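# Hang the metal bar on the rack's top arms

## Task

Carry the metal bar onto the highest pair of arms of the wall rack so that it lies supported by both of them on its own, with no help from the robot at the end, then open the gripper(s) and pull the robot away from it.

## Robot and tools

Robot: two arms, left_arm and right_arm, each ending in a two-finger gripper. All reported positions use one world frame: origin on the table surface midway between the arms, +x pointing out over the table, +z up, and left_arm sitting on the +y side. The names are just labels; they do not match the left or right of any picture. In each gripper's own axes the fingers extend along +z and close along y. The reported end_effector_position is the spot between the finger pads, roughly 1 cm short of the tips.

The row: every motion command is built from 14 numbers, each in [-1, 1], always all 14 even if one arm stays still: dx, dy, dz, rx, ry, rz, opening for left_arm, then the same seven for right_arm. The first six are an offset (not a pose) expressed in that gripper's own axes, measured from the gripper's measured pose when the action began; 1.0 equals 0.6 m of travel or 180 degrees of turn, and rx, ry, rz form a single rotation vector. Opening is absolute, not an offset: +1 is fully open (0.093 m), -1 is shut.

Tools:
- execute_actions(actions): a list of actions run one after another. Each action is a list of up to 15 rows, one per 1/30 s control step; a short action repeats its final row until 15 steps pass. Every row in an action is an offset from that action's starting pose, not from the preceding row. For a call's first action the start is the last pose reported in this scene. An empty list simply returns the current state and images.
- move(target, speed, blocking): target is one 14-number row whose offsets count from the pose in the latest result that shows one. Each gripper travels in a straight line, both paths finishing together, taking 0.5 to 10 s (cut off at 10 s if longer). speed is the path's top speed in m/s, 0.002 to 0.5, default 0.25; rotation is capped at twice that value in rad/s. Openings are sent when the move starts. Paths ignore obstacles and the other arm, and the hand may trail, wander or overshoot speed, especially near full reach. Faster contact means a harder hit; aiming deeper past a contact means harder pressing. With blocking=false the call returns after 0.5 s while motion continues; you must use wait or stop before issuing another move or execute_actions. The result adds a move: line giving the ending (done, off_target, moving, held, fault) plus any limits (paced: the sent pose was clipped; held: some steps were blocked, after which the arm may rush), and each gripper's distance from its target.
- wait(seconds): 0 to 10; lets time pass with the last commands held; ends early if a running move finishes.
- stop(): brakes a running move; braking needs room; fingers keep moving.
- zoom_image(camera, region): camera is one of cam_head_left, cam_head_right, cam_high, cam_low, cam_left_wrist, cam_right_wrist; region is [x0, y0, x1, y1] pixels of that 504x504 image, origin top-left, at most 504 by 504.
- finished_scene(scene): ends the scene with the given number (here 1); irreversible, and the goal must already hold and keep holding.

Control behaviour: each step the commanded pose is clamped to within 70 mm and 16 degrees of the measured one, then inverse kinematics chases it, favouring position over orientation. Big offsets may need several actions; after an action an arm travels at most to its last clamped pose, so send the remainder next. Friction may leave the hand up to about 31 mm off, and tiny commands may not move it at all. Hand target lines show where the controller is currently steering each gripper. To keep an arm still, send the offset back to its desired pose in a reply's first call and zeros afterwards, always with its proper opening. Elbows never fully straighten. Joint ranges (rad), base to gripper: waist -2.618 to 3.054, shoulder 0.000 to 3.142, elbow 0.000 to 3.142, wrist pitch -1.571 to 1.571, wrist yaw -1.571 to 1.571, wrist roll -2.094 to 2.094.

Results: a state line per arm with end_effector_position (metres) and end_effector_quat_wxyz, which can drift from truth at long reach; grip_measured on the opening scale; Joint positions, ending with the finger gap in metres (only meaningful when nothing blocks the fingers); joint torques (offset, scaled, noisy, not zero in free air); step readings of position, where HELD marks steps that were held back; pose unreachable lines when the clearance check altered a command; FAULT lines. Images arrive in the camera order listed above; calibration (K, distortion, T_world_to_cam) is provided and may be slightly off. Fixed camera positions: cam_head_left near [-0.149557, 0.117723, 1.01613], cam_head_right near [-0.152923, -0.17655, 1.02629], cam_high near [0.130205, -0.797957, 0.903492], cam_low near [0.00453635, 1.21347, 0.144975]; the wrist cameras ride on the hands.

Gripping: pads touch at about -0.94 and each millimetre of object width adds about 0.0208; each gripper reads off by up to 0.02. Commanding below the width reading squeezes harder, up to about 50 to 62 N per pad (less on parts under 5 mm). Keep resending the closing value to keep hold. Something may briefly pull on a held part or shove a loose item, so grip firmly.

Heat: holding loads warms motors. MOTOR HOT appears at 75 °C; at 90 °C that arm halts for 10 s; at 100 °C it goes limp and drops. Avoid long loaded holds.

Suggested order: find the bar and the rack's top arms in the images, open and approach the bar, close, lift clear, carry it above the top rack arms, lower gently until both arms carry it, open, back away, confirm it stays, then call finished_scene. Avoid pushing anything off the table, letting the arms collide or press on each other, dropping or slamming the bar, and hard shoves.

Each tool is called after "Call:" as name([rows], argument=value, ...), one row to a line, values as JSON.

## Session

Call:
execute_actions(actions=[])

Call:
zoom_image(camera="cam_low", region=[110,170,270,300])

Scene clock: 0.00 s.
left_arm: end_effector_position=(+0.3370, +0.3143, +0.4021) grip_measured=+1.000 end_effector_quat_wxyz=(+0.704, +0.009, +0.710, -0.013) | right_arm: end_effector_position=(+0.3847, -0.3645, +0.3884) grip_measured=+1.000 end_effector_quat_wxyz=(+0.695, -0.008, +0.719, +0.004)
Joint positions: left_arm=[ 0.005  1.053  1.059 -0.014  0.009 -0.005  0.093] | right_arm=[ 0.005  1.063  1.033 -0.005  0.013 -0.005  0.093]
Joint velocities: left_arm=[-0.007 -0.002 -0.002  0.007  0.095 -0.037  0.   ] | right_arm=[ 0.002 -0.022  0.007  0.022  0.007 -0.051  0.   ]
Joint torques (N m, as the arm reports them, + toward a larger angle): no reading
Motor temperatures (°C, as the motors report them): left_arm=[23 28 22 27 22 23] | right_arm=[21 23 24 27 21 22]
Hand target (left_arm): +0.337, +0.314, +0.402; +0.704, +0.009, +0.710, -0.013
Hand target (right_arm): +0.385, -0.364, +0.388; +0.695, -0.008, +0.719, +0.004

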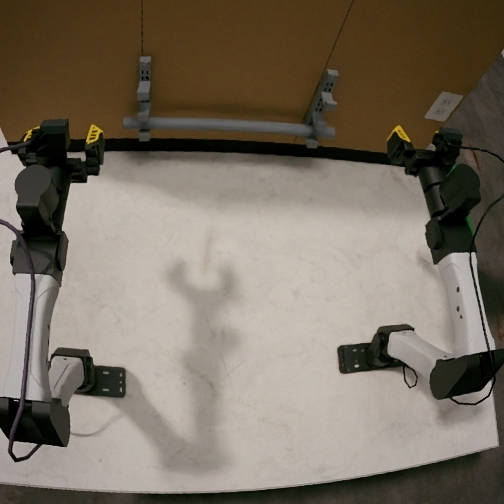

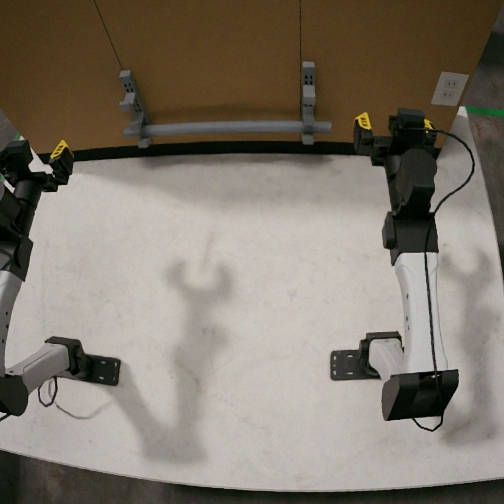

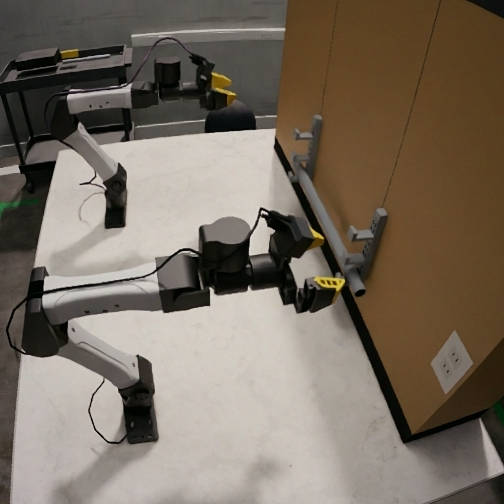

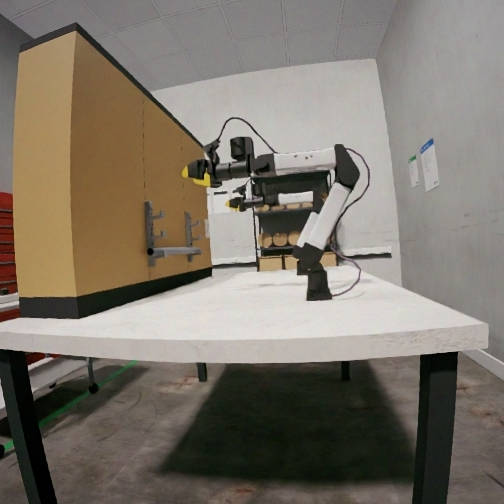

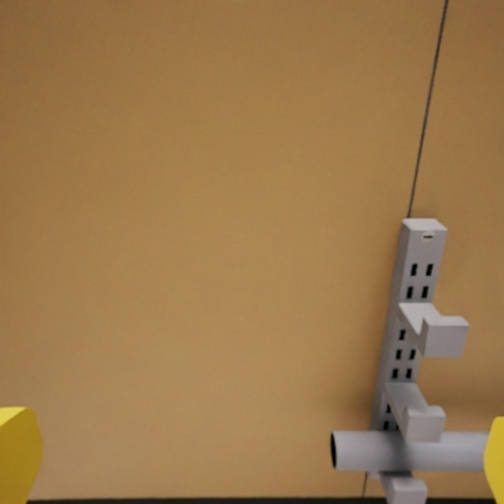

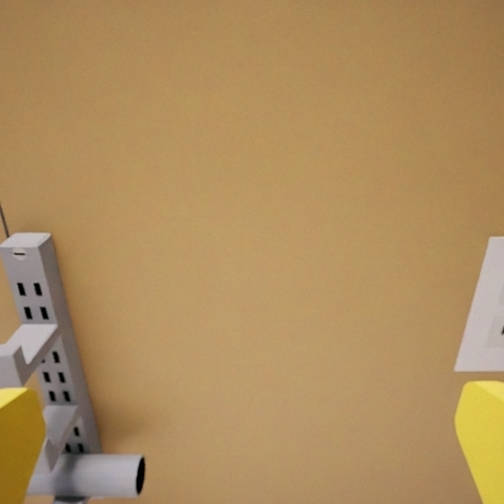

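Region (110, 170, 270, 300) of cam_low's 504x504 image, scaled by 3.150, with more detail than that image has; it fills the top 410 rows of this view, and the rest is white.

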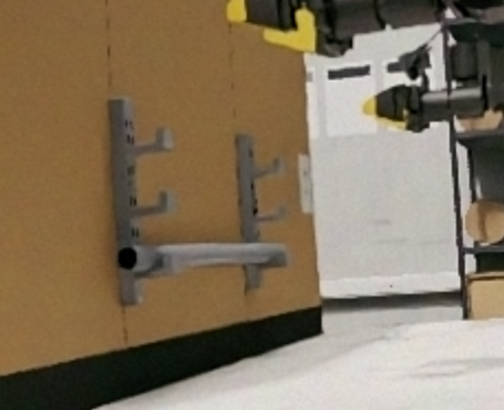

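Call:
move(target=[0.295,-0.287,0.22,0.13,0.13,0.487,0.5,0.293,0.36,0.125,-0.13,0.13,-0.487,0.5], speed=0.4)

Scene clock: 4.57 s.
left_arm: end_effector_position=(+0.4619, +0.1432, +0.2170) grip_measured=+0.502 end_effector_quat_wxyz=(+0.355, +0.620, +0.613, +0.339) | right_arm: end_effector_position=(+0.4462, -0.1522, +0.2089) grip_measured=+0.502 end_effector_quat_wxyz=(-0.344, +0.624, -0.609, +0.349)
Joint positions: left_arm=[-0.432  1.823  1.489 -0.254 -0.364  1.319  0.069] | right_arm=[ 0.613  1.73   1.358 -0.275  0.529 -1.227  0.069]
Joint velocities: left_arm=[-0.012  0.002  0.002 -0.081 -0.037  0.066  0.001] | right_arm=[-0.017  0.002 -0.002  0.007  0.022 -0.007  0.001]
Joint torques (N m, as the arm reports them, + toward a larger angle): left_arm=[-0.42 -8.58  9.14  2.06 -0.31  0.03] | right_arm=[ 0.61 -9.32  9.91  1.63  0.23 -0.04]
Motor temperatures (°C, as the motors report them): left_arm=[23 28 24 28 22 23] | right_arm=[21 23 25 28 21 22]
Hand target (left_arm): +0.464, +0.139, +0.224; +0.358, +0.620, +0.607, +0.344
Hand target (right_arm): +0.447, -0.147, +0.213; -0.342, +0.628, -0.604, +0.352
Off the commanded pose (left_arm): 0.010 m, 1 deg.
Off the commanded pose (right_arm): 0.005 m, 1 deg.
move: done
camera_calibration (this result's frames):
cam_left_wrist: T_world_to_cam=[[-0.50562, -0.00494584, -0.862742, 0.426474], [-0.336798, 0.921772, 0.1921, 0.0210475], [0.794302, 0.3877, -0.467732, -0.243521], [0, 0, 0, 1]] pos_world=[0.416151, 0.0771213, 0.249991]
cam_right_wrist: T_world_to_cam=[[0.500578, 0.011234, 0.865618, -0.405465], [-0.373245, -0.899402, 0.227516, 0.0192841], [0.781095, -0.436978, -0.446028, -0.237594], [0, 0, 0, 1]] pos_world=[0.395749, -0.0819243, 0.240617]

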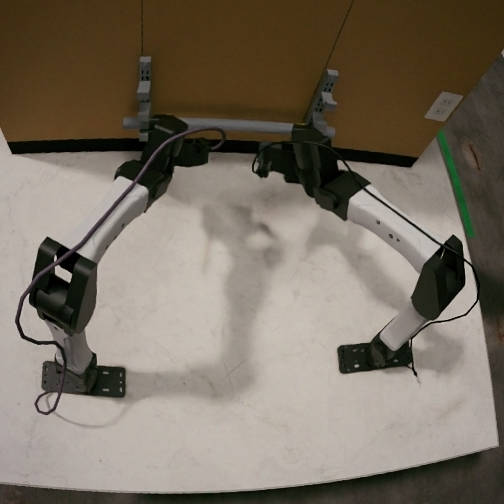

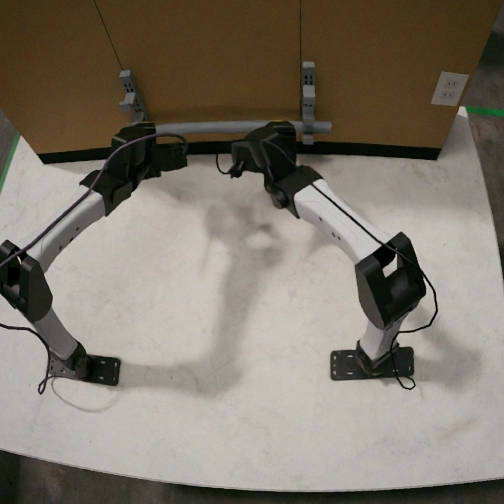

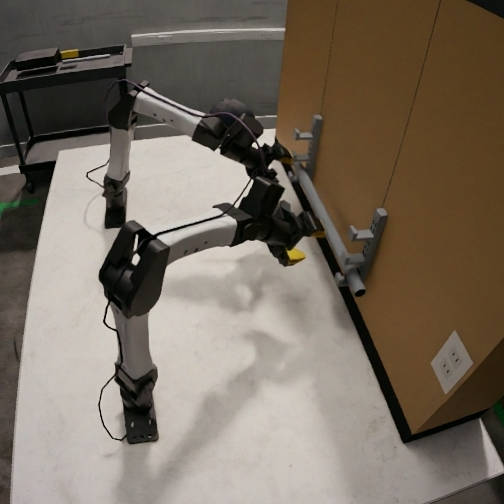

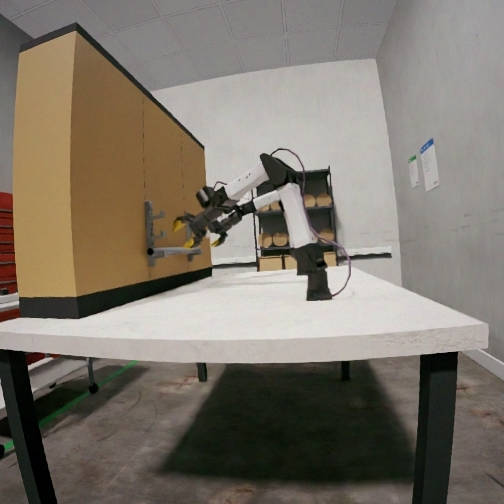

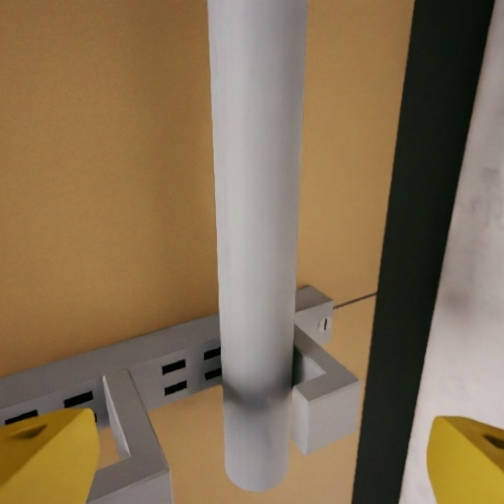

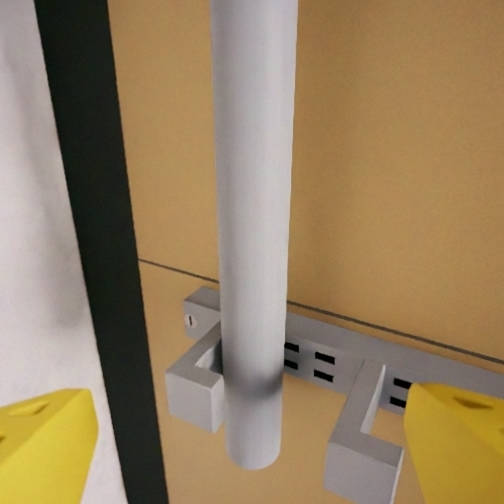

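Call:
move(target=[-0.012,0.022,0.155,-0.005,0,0,0.2,-0.012,-0.022,0.172,0.005,0,0,0.2], speed=0.15)

Scene clock: 7.83 s.
left_arm: end_effector_position=(+0.5412, +0.1331, +0.1708) grip_measured=+0.203 end_effector_quat_wxyz=(+0.350, +0.622, +0.614, +0.337) | right_arm: end_effector_position=(+0.5326, -0.1427, +0.1594) grip_measured=+0.202 end_effector_quat_wxyz=(-0.338, +0.627, -0.609, +0.348)
Joint positions: left_arm=[-0.378  2.15   1.777 -0.217 -0.322  1.351  0.055] | right_arm=[ 0.515  2.057  1.597 -0.168  0.452 -1.294  0.055]
Joint velocities: left_arm=[-0.002 -0.012  0.002 -0.007  0.022 -0.051 -0.001] | right_arm=[ 0.002  0.012 -0.007  0.007 -0.11  -0.022 -0.001]
Joint torques (N m, as the arm reports them, + toward a larger angle): left_arm=[  0.67 -10.91   9.18   2.14  -0.1    0.04] | right_arm=[ -0.97 -12.87   9.87   1.87   0.1   -0.05]
Motor temperatures (°C, as the motors report them): left_arm=[23 29 25 29 22 23] | right_arm=[21 24 25 29 21 22]
Hand target (left_arm): +0.548, +0.135, +0.181; +0.360, +0.617, +0.610, +0.343
Hand target (right_arm): +0.541, -0.143, +0.167; -0.349, +0.621, -0.607, +0.352
Off the commanded pose (left_arm): 0.012 m, 2 deg.
Off the commanded pose (right_arm): 0.011 m, 2 deg.
move: off_target (left_arm, right_arm)
camera_calibration (this result's frames):
cam_left_wrist: T_world_to_cam=[[-0.51504, -0.000664478, -0.857166, 0.430228], [-0.336556, 0.91985, 0.201511, 0.064468], [0.78833, 0.392271, -0.473983, -0.320525], [0, 0, 0, 1]] pos_world=[0.495961, 0.0667176, 0.203862]
cam_right_wrist: T_world_to_cam=[[0.509523, 0.0186188, 0.860256, -0.408837], [-0.370729, -0.897462, 0.239004, 0.068354], [0.776497, -0.440699, -0.450374, -0.320405], [0, 0, 0, 1]] pos_world=[0.482445, -0.072245, 0.191065]

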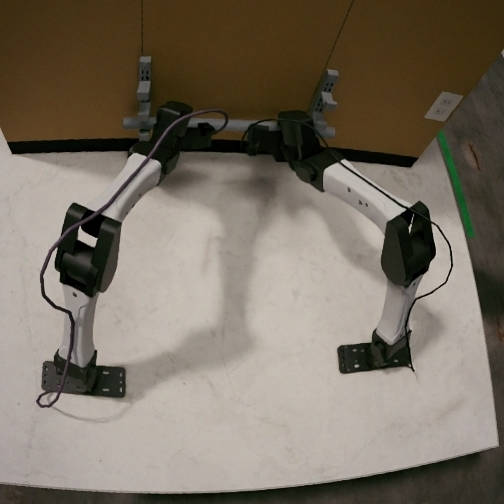

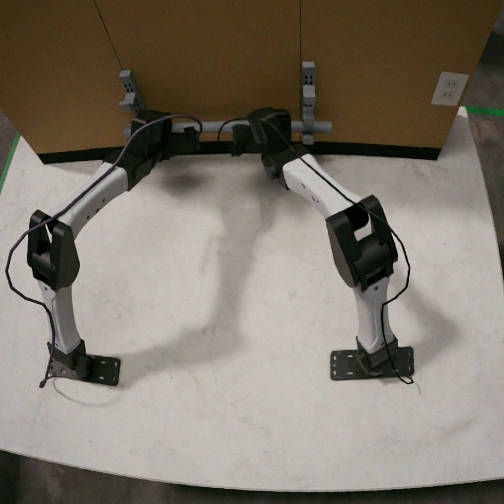

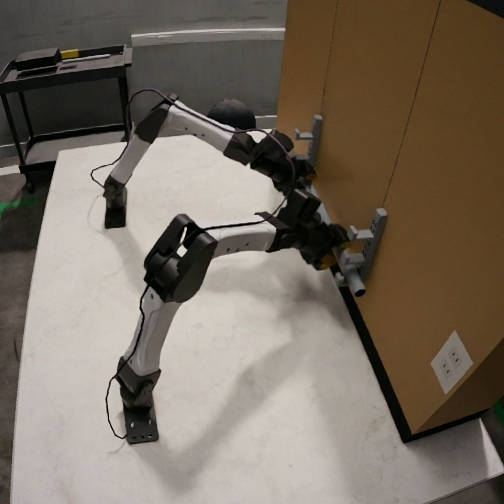

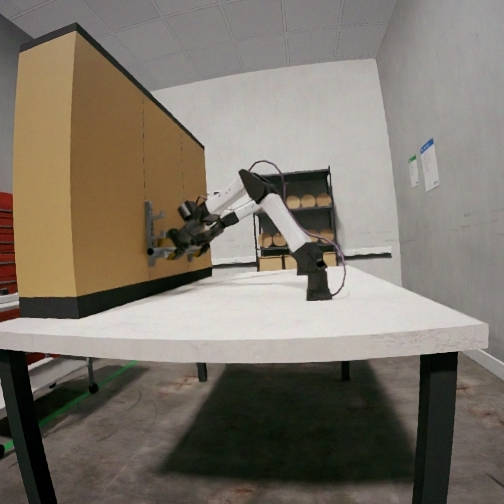

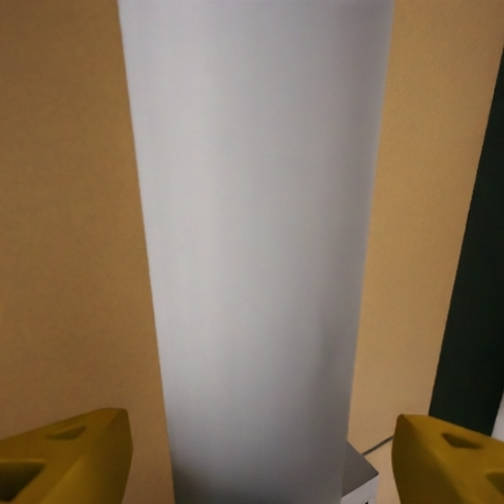

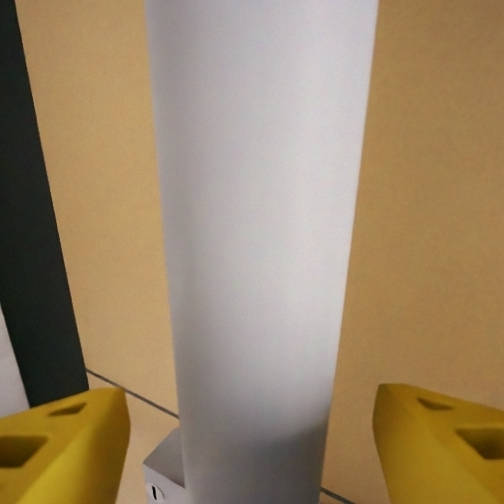

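Call:
execute_actions([
  [[0,0.01,0.005,0,0,0,0.2,0,-0.015,0.022,0,0,0,0.2]],
  [[0,0.005,0,0,0,0,-0.75,0,-0.005,0,0,0,0,-0.75]],
  [[0,0.02,0,-0.005,0,0,-0.75,0,-0.02,0,0.005,0,0,-0.75],[0,0.04,-0.01,-0.01,0,0,-0.75,0,-0.04,-0.01,0.01,0,0,-0.75],[0,0.06,-0.02,-0.015,0,0,-0.75,0,-0.06,-0.02,0.015,0,0.005,-0.75],[0,0.075,-0.03,-0.022,0,-0.007,-0.75,0,-0.075,-0.03,0.022,0,0.01,-0.75]],
])

Scene clock: 10.97 s.
left_arm: end_effector_position=(+0.5396, +0.1332, +0.1759) grip_measured=-0.480 end_effector_quat_wxyz=(+0.333, +0.630, +0.621, +0.327) | right_arm: end_effector_position=(+0.5370, -0.1395, +0.1591) grip_measured=-0.490 end_effector_quat_wxyz=(-0.325, +0.635, -0.619, +0.330)
Joint positions: left_arm=[-0.378  2.164  1.855 -0.328 -0.318  1.341  0.022] | right_arm=[ 0.509  2.094  1.693 -0.279  0.427 -1.269  0.022]
Joint velocities: left_arm=[-0.012 -0.002  0.012 -0.066  0.037 -0.022 -0.   ] | right_arm=[-0.002  0.007 -0.002  0.007  0.007  0.022  0.001]
Joint torques (N m, as the arm reports them, + toward a larger angle): left_arm=[ -0.04 -13.48   9.99   2.43  -0.37  -0.04] | right_arm=[ -0.43 -17.17  11.11   2.02   0.43  -0.17]
Motor temperatures (°C, as the motors report them): left_arm=[23 31 25 30 22 23] | right_arm=[21 25 26 30 21 22]
Hand target (left_arm): +0.548, +0.134, +0.218; +0.371, +0.604, +0.612, +0.352
Hand target (right_arm): +0.547, -0.140, +0.203; -0.362, +0.608, -0.610, +0.356
Off the commanded pose (left_arm): 0.044 m, 6 deg.
Off the commanded pose (right_arm): 0.046 m, 6 deg.
Step readings (end_effector_position; steps 1 to 15: 1st action; 16 to 30: 2nd action; 31 to 45: 3rd action):
0: left_arm (+0.5412, +0.1330, +0.1708) | right_arm (+0.5326, -0.1427, +0.1594)
1: left_arm (+0.5412, +0.1330, +0.1707) | right_arm (+0.5335, -0.1422, +0.1596)
2: left_arm (+0.5417, +0.1328, +0.1707) | right_arm (+0.5362, -0.1409, +0.1603)
4: left_arm (+0.5425, +0.1324, +0.1714) | right_arm (+0.5406, -0.1393, +0.1615)
8: left_arm (+0.5424, +0.1325, +0.1711) | right_arm (+0.5425, -0.1394, +0.1601)
15: left_arm (+0.5419, +0.1327, +0.1701) | right_arm (+0.5423, -0.1393, +0.1597)
16: left_arm (+0.5418, +0.1327, +0.1699) | right_arm (+0.5423, -0.1393, +0.1597)
17: left_arm (+0.5416, +0.1328, +0.1696) | right_arm (+0.5414, -0.1394, +0.1583)
19: left_arm (+0.5419, +0.1329, +0.1703) | right_arm (+0.5401, -0.1394, +0.1555)
23: left_arm (+0.5420, +0.1329, +0.1704) | right_arm (+0.5401, -0.1394, +0.1555)
30: left_arm (+0.5420, +0.1329, +0.1704) | right_arm (+0.5401, -0.1394, +0.1555)
31: left_arm (+0.5422, +0.1328, +0.1712) | right_arm (+0.5400, -0.1394, +0.1553)
32: left_arm (+0.5423, +0.1327, +0.1717) | right_arm (+0.5401, -0.1392, +0.1565)
34: left_arm (+0.5419, +0.1327, +0.1738) | right_arm (+0.5390, -0.1397, +0.1577)
38: left_arm (+0.5416, +0.1328, +0.1782) | right_arm (+0.5389, -0.1395, +0.1615)
45: end_effector_position above
camera_calibration (this result's frames):
cam_left_wrist: T_world_to_cam=[[-0.552015, 0.00489593, -0.83382, 0.448874], [-0.329662, 0.91723, 0.223633, 0.0555899], [0.765899, 0.398327, -0.504711, -0.300216], [0, 0, 0, 1]] pos_world=[0.496046, 0.0663977, 0.210326]
cam_right_wrist: T_world_to_cam=[[0.553285, 0.0124249, 0.832899, -0.430904], [-0.357782, -0.899415, 0.251087, 0.0637892], [0.752242, -0.436919, -0.493187, -0.302194], [0, 0, 0, 1]] pos_world=[0.488558, -0.0693073, 0.193845]

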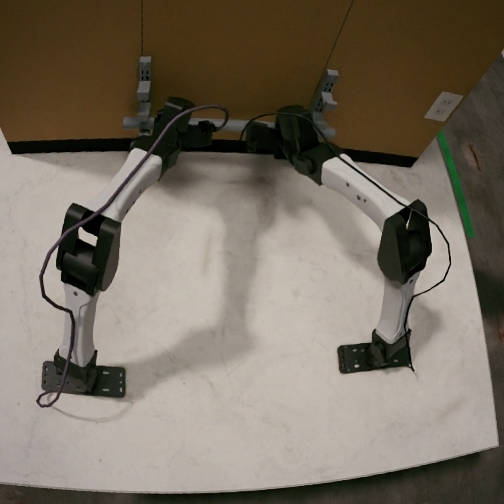

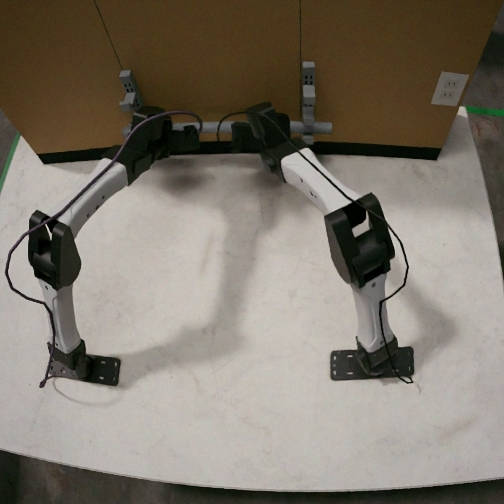

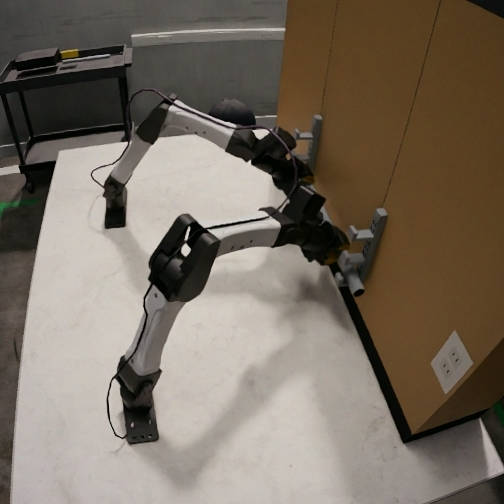

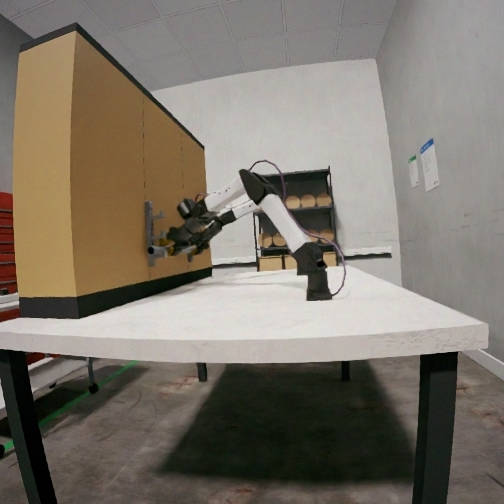

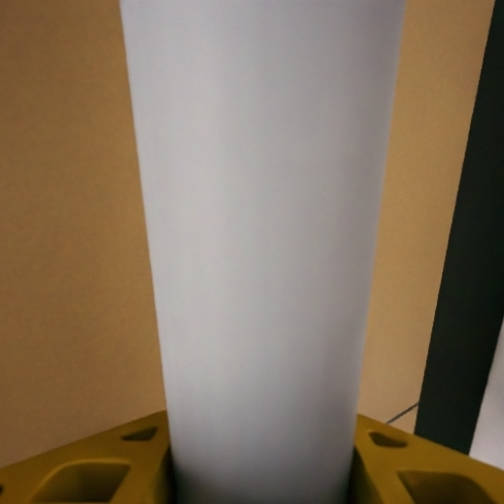

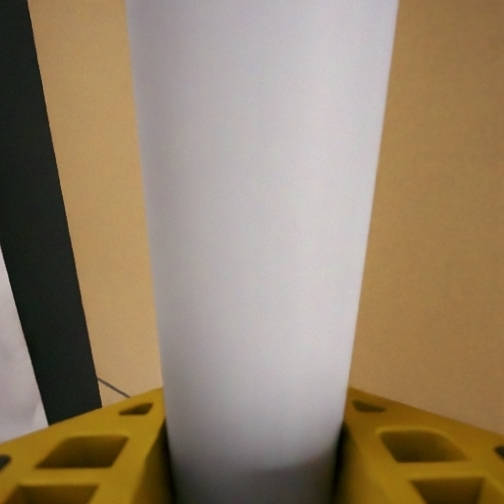

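Call:
execute_actions([
  [[0,0.1,-0.048,-0.038,0,-0.012,-0.75,0,-0.104,-0.05,0.038,0,0.016,-0.75]],
])

Scene clock: 12.33 s.
left_arm: end_effector_position=(+0.5398, +0.1329, +0.1908) grip_measured=-0.480 end_effector_quat_wxyz=(+0.333, +0.629, +0.622, +0.325) | right_arm: end_effector_position=(+0.5367, -0.1402, +0.1748) grip_measured=-0.490 end_effector_quat_wxyz=(-0.322, +0.634, -0.621, +0.329)
Joint positions: left_arm=[-0.378  2.164  1.916 -0.392 -0.317  1.337  0.022] | right_arm=[ 0.509  2.087  1.749 -0.347  0.43  -1.264  0.022]
Joint velocities: left_arm=[-0.002  0.002 -0.002  0.022  0.022 -0.051  0.   ] | right_arm=[-0.012  0.007 -0.017 -0.022  0.051  0.051  0.001]
Joint torques (N m, as the arm reports them, + toward a larger angle): left_arm=[  0.09 -14.31   9.87   2.47  -0.51  -0.07] | right_arm=[  0.01 -18.02  11.26   2.     0.48  -0.08]
Motor temperatures (°C, as the motors report them): left_arm=[23 32 26 30 22 23] | right_arm=[21 26 27 30 21 22]
Hand target (left_arm): +0.546, +0.134, +0.242; +0.376, +0.597, +0.613, +0.356
Hand target (right_arm): +0.545, -0.141, +0.227; -0.370, +0.598, -0.615, +0.357
Off the commanded pose (left_arm): 0.052 m, 7 deg.
Off the commanded pose (right_arm): 0.054 m, 8 deg.
Step readings (end_effector_position):
0: left_arm (+0.5391, +0.1332, +0.1751) | right_arm (+0.5365, -0.1395, +0.1584)
1: left_arm (+0.5389, +0.1332, +0.1768) | right_arm (+0.5363, -0.1396, +0.1596)
2: left_arm (+0.5383, +0.1334, +0.1779) | right_arm (+0.5357, -0.1397, +0.1605)
4: left_arm (+0.5390, +0.1331, +0.1836) | right_arm (+0.5364, -0.1392, +0.1662)
8: left_arm (+0.5408, +0.1328, +0.1916) | right_arm (+0.5376, -0.1399, +0.1756)
15: end_effector_position above
camera_calibration (this result's frames):
cam_left_wrist: T_world_to_cam=[[-0.554327, 0.00232694, -0.832296, 0.462728], [-0.329983, 0.917429, 0.222341, 0.0529518], [0.76409, 0.397893, -0.507787, -0.291079], [0, 0, 0, 1]] pos_world=[0.496386, 0.0661619, 0.225547]
cam_right_wrist: T_world_to_cam=[[0.556734, 0.00956437, 0.830636, -0.445665], [-0.361369, -0.897571, 0.252543, 0.0610763], [0.74797, -0.440765, -0.496252, -0.292216], [0, 0, 0, 1]] pos_world=[0.488757, -0.0697159, 0.209748]

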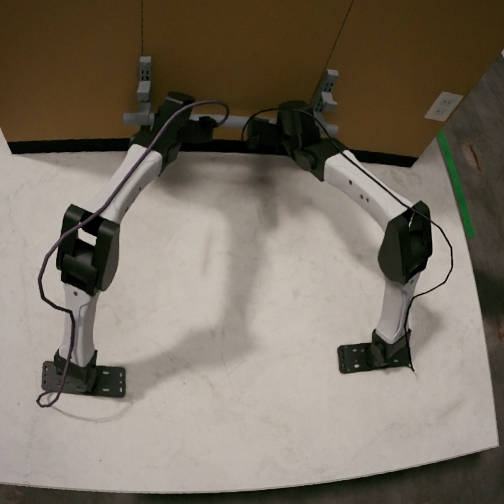

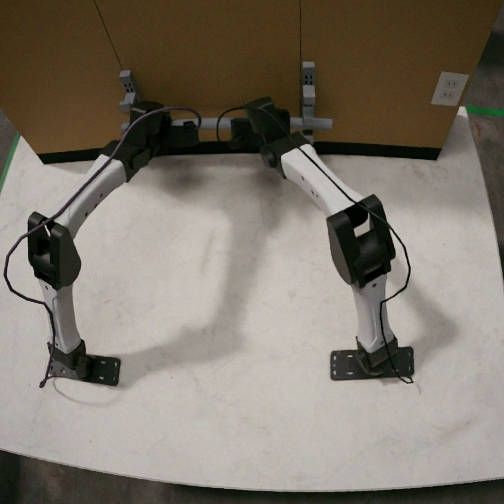

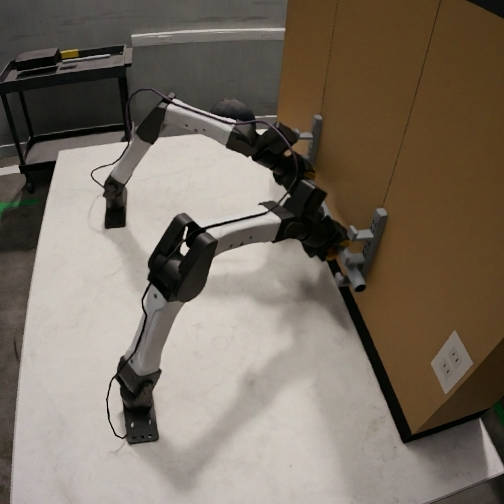

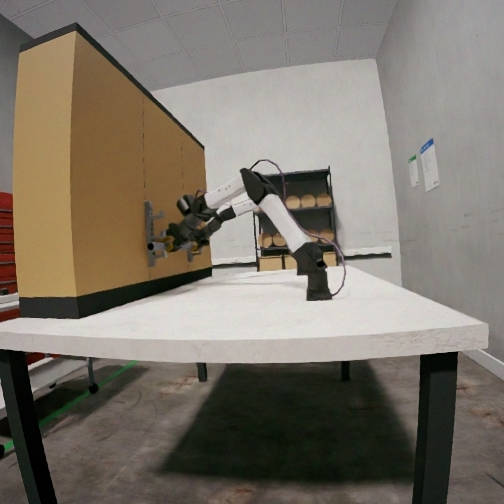

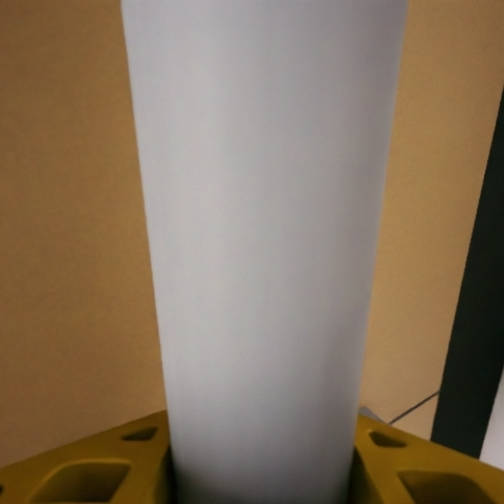

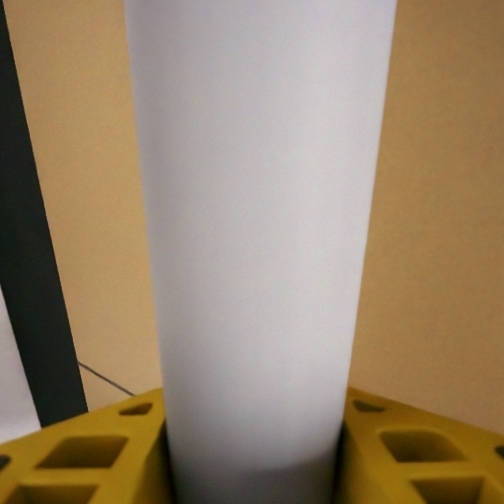

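Call:
execute_actions([
  [[0,0.058,-0.06,-0.038,0,-0.012,-0.75,0,-0.06,-0.061,0.038,0,0.016,-0.75]],
])

Scene clock: 13.87 s.
left_arm: end_effector_position=(+0.5242, +0.1326, +0.2044) grip_measured=-0.480 end_effector_quat_wxyz=(+0.338, +0.626, +0.621, +0.328) | right_arm: end_effector_position=(+0.5219, -0.1398, +0.1886) grip_measured=-0.490 end_effector_quat_wxyz=(-0.327, +0.632, -0.619, +0.332)
Joint positions: left_arm=[-0.392  2.093  1.849 -0.384 -0.329  1.329  0.022] | right_arm=[ 0.528  2.026  1.705 -0.357  0.447 -1.255  0.022]
Joint velocities: left_arm=[ 0.002  0.022 -0.012  0.037  0.007 -0.081 -0.   ] | right_arm=[-0.002  0.002  0.007  0.022  0.022  0.066 -0.001]
Joint torques (N m, as the arm reports them, + toward a larger angle): left_arm=[ -0.63 -14.21   6.99   2.62  -0.44  -0.13] | right_arm=[  0.3  -17.33   7.59   2.25   0.56   0.06]
Motor temperatures (°C, as the motors report them): left_arm=[23 33 26 31 22 23] | right_arm=[21 27 27 30 21 22]
Hand target (left_arm): +0.528, +0.133, +0.240; +0.375, +0.597, +0.614, +0.354
Hand target (right_arm): +0.526, -0.141, +0.225; -0.367, +0.598, -0.618, +0.356
Off the commanded pose (left_arm): 0.036 m, 6 deg.
Off the commanded pose (right_arm): 0.037 m, 7 deg.
Step readings (end_effector_position):
0: left_arm (+0.5397, +0.1328, +0.1907) | right_arm (+0.5365, -0.1402, +0.1746)
1: left_arm (+0.5383, +0.1326, +0.1915) | right_arm (+0.5353, -0.1400, +0.1754)
2: left_arm (+0.5348, +0.1325, +0.1912) | right_arm (+0.5323, -0.1398, +0.1753)
4: left_arm (+0.5281, +0.1327, +0.1931) | right_arm (+0.5256, -0.1396, +0.1772)
8: left_arm (+0.5247, +0.1333, +0.2019) | right_arm (+0.5221, -0.1393, +0.1860)
15: end_effector_position above
camera_calibration (this result's frames):
cam_left_wrist: T_world_to_cam=[[-0.543247, -0.00201331, -0.83957, 0.461632], [-0.33327, 0.918354, 0.213442, 0.0484899], [0.770593, 0.395756, -0.499564, -0.276969], [0, 0, 0, 1]] pos_world=[0.480371, 0.0660106, 0.238859]
cam_right_wrist: T_world_to_cam=[[0.546798, 0.00796961, 0.837227, -0.445167], [-0.364485, -0.897965, 0.246596, 0.0552749], [0.753765, -0.439995, -0.488101, -0.278581], [0, 0, 0, 1]] pos_world=[0.473548, -0.0693915, 0.223099]

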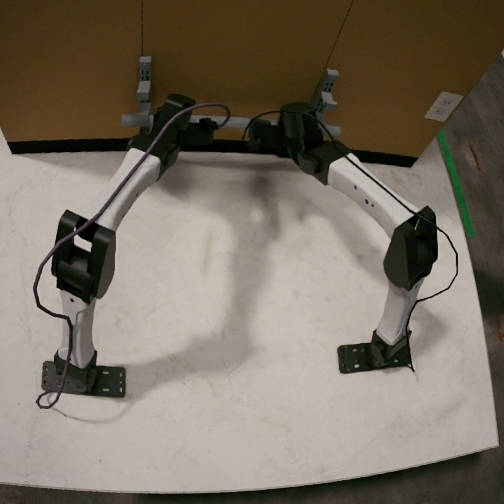

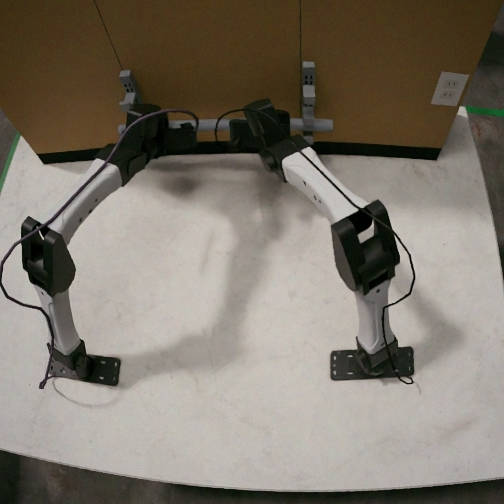

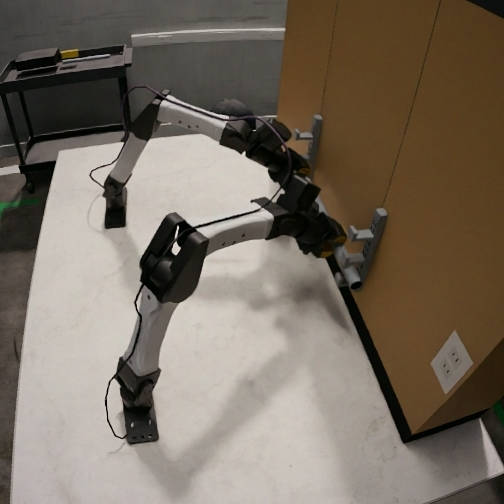

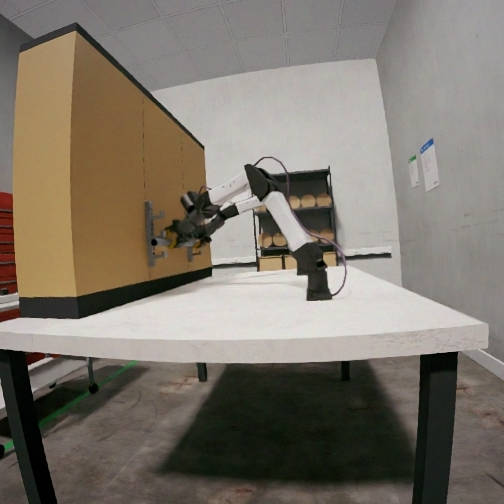

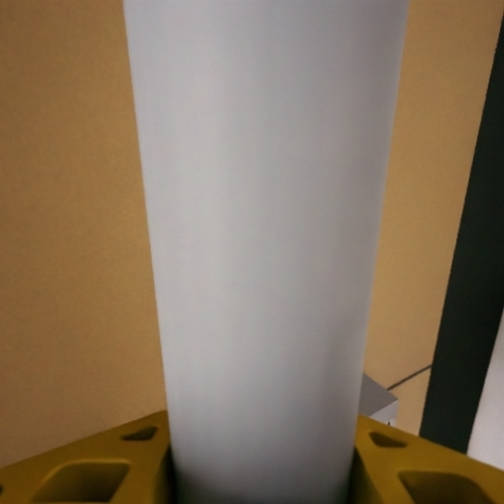

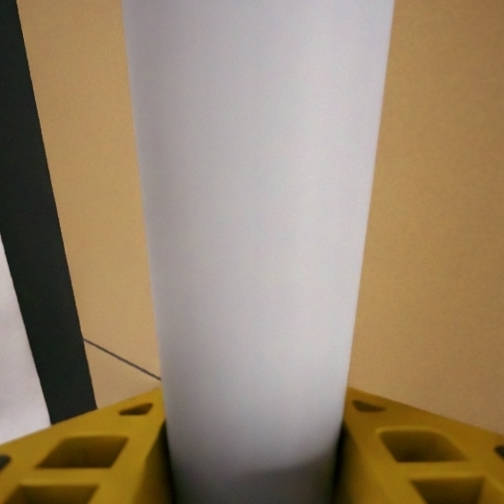

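Call:
execute_actions([
  [[0,0.021,-0.062,-0.033,0,-0.012,-0.75,0,-0.022,-0.062,0.033,0,0.016,-0.75]],
  [[0,0.021,-0.066,-0.033,0,-0.012,-0.75,0,-0.022,-0.066,0.033,0,0.016,-0.75]],
  [[0,0.14,-0.085,-0.065,0,-0.012,-0.75,0,-0.14,-0.085,0.065,0,0.016,-0.75]],
  [[0,0.15,-0.075,-0.065,0,-0.012,-0.75,0,-0.15,-0.075,0.065,0,0.016,-0.75]],
])

Scene clock: 18.17 s.
left_arm: end_effector_position=(+0.4622, +0.1343, +0.3150) grip_measured=-0.480 end_effector_quat_wxyz=(+0.392, +0.593, +0.587, +0.386) | right_arm: end_effector_position=(+0.4631, -0.1375, +0.2995) grip_measured=-0.490 end_effector_quat_wxyz=(-0.384, +0.600, -0.583, +0.390)
Joint positions: left_arm=[-0.469  1.797  1.727 -0.381 -0.441  1.364  0.022] | right_arm=[ 0.633  1.759  1.637 -0.38   0.59  -1.297  0.022]
Joint velocities: left_arm=[-0.002  0.007  0.002 -0.066 -0.051  0.022 -0.   ] | right_arm=[ 0.007 -0.002 -0.007 -0.139  0.022 -0.022  0.   ]
Joint torques (N m, as the arm reports them, + toward a larger angle): left_arm=[ -0.33 -10.73  10.18   2.67  -0.42  -0.04] | right_arm=[  0.3  -12.89  10.98   2.19   0.54  -0.08]
Motor temperatures (°C, as the motors report them): left_arm=[23 36 27 32 22 23] | right_arm=[21 29 27 32 21 22]
Hand target (left_arm): +0.462, +0.135, +0.354; +0.429, +0.561, +0.580, +0.406
Hand target (right_arm): +0.463, -0.139, +0.339; -0.421, +0.565, -0.580, +0.408
Off the commanded pose (left_arm): 0.040 m, 6 deg.
Off the commanded pose (right_arm): 0.041 m, 6 deg.
Step readings (end_effector_position; steps 1 to 15: 1st action; 16 to 30: 2nd action; 31 to 45: 3rd action; 46 to 60: 4th action):
0: left_arm (+0.5242, +0.1326, +0.2044) | right_arm (+0.5219, -0.1398, +0.1886)
1: left_arm (+0.5219, +0.1326, +0.2040) | right_arm (+0.5197, -0.1397, +0.1883)
2: left_arm (+0.5150, +0.1326, +0.2014) | right_arm (+0.5133, -0.1395, +0.1862)
4: left_arm (+0.5010, +0.1331, +0.1963) | right_arm (+0.4991, -0.1393, +0.1813)
8: left_arm (+0.4930, +0.1335, +0.1949) | right_arm (+0.4908, -0.1389, +0.1799)
15: left_arm (+0.4938, +0.1331, +0.1966) | right_arm (+0.4914, -0.1393, +0.1821)
16: left_arm (+0.4913, +0.1330, +0.1965) | right_arm (+0.4891, -0.1392, +0.1819)
17: left_arm (+0.4843, +0.1329, +0.1946) | right_arm (+0.4827, -0.1390, +0.1806)
19: left_arm (+0.4698, +0.1336, +0.1915) | right_arm (+0.4680, -0.1386, +0.1774)
23: left_arm (+0.4619, +0.1338, +0.1937) | right_arm (+0.4601, -0.1384, +0.1796)
30: left_arm (+0.4622, +0.1334, +0.1955) | right_arm (+0.4603, -0.1389, +0.1815)
31: left_arm (+0.4616, +0.1333, +0.1980) | right_arm (+0.4598, -0.1388, +0.1837)
32: left_arm (+0.4602, +0.1335, +0.2005) | right_arm (+0.4585, -0.1386, +0.1864)
34: left_arm (+0.4575, +0.1337, +0.2121) | right_arm (+0.4561, -0.1384, +0.1975)
38: left_arm (+0.4587, +0.1338, +0.2427) | right_arm (+0.4580, -0.1383, +0.2280)
45: left_arm (+0.4606, +0.1340, +0.2542) | right_arm (+0.4603, -0.1384, +0.2396)
46: left_arm (+0.4602, +0.1337, +0.2560) | right_arm (+0.4598, -0.1382, +0.2409)
47: left_arm (+0.4595, +0.1337, +0.2582) | right_arm (+0.4592, -0.1380, +0.2432)
49: left_arm (+0.4586, +0.1340, +0.2679) | right_arm (+0.4585, -0.1380, +0.2526)
53: left_arm (+0.4605, +0.1340, +0.2976) | right_arm (+0.4609, -0.1374, +0.2820)
60: end_effector_position above
camera_calibration (this result's frames):
cam_left_wrist: T_world_to_cam=[[-0.380029, 0.000674785, -0.924974, 0.471887], [-0.369339, 0.916711, 0.152413, 0.0387464], [0.848037, 0.399551, -0.348127, -0.258606], [0, 0, 0, 1]] pos_world=[0.412948, 0.0674884, 0.34055]
cam_right_wrist: T_world_to_cam=[[0.379119, 0.0128317, 0.925259, -0.453951], [-0.399038, -0.899888, 0.175983, 0.0454915], [0.834888, -0.435932, -0.336045, -0.261732], [0, 0, 0, 1]] pos_world=[0.408772, -0.0673353, 0.324063]

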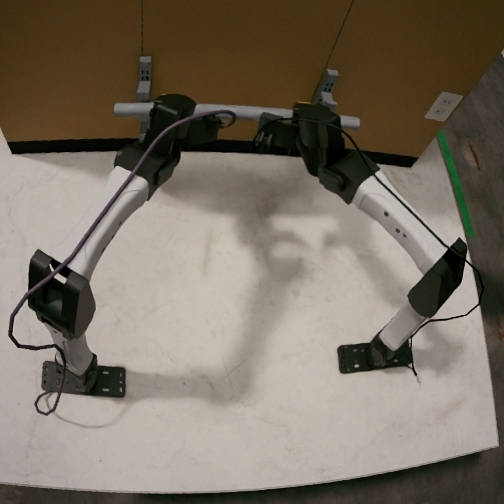

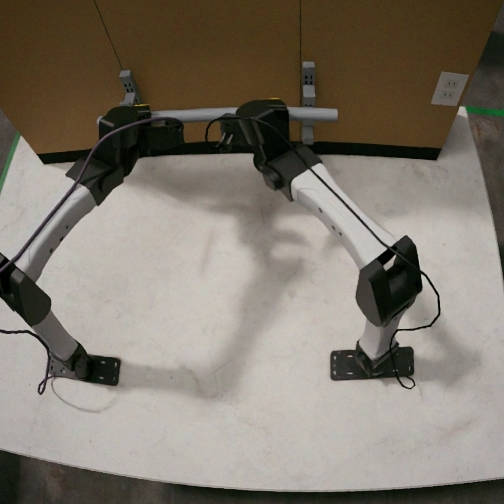

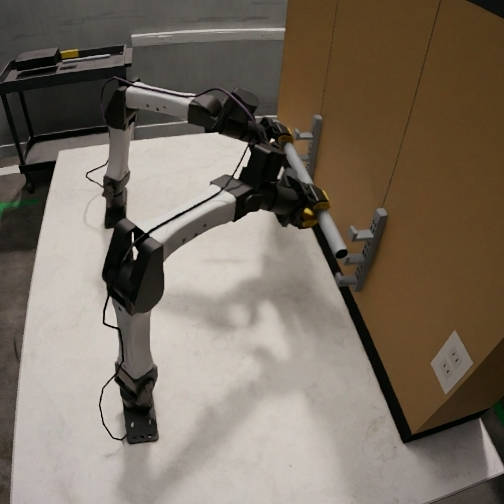

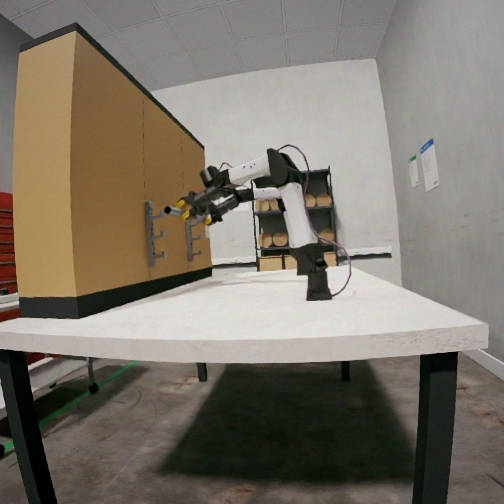

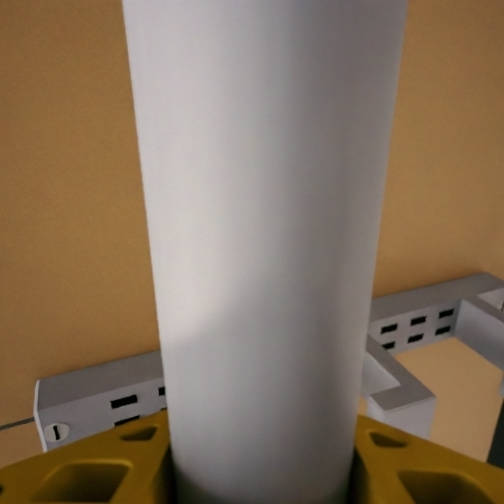

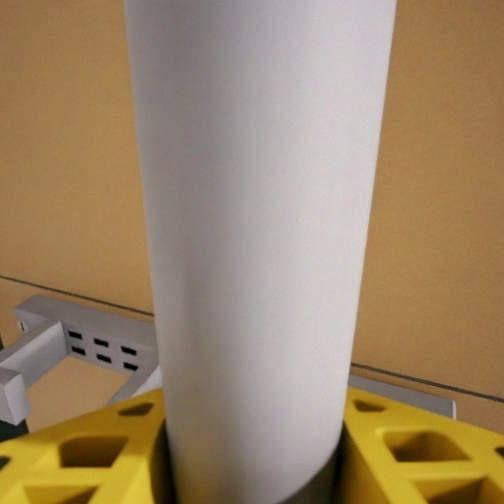

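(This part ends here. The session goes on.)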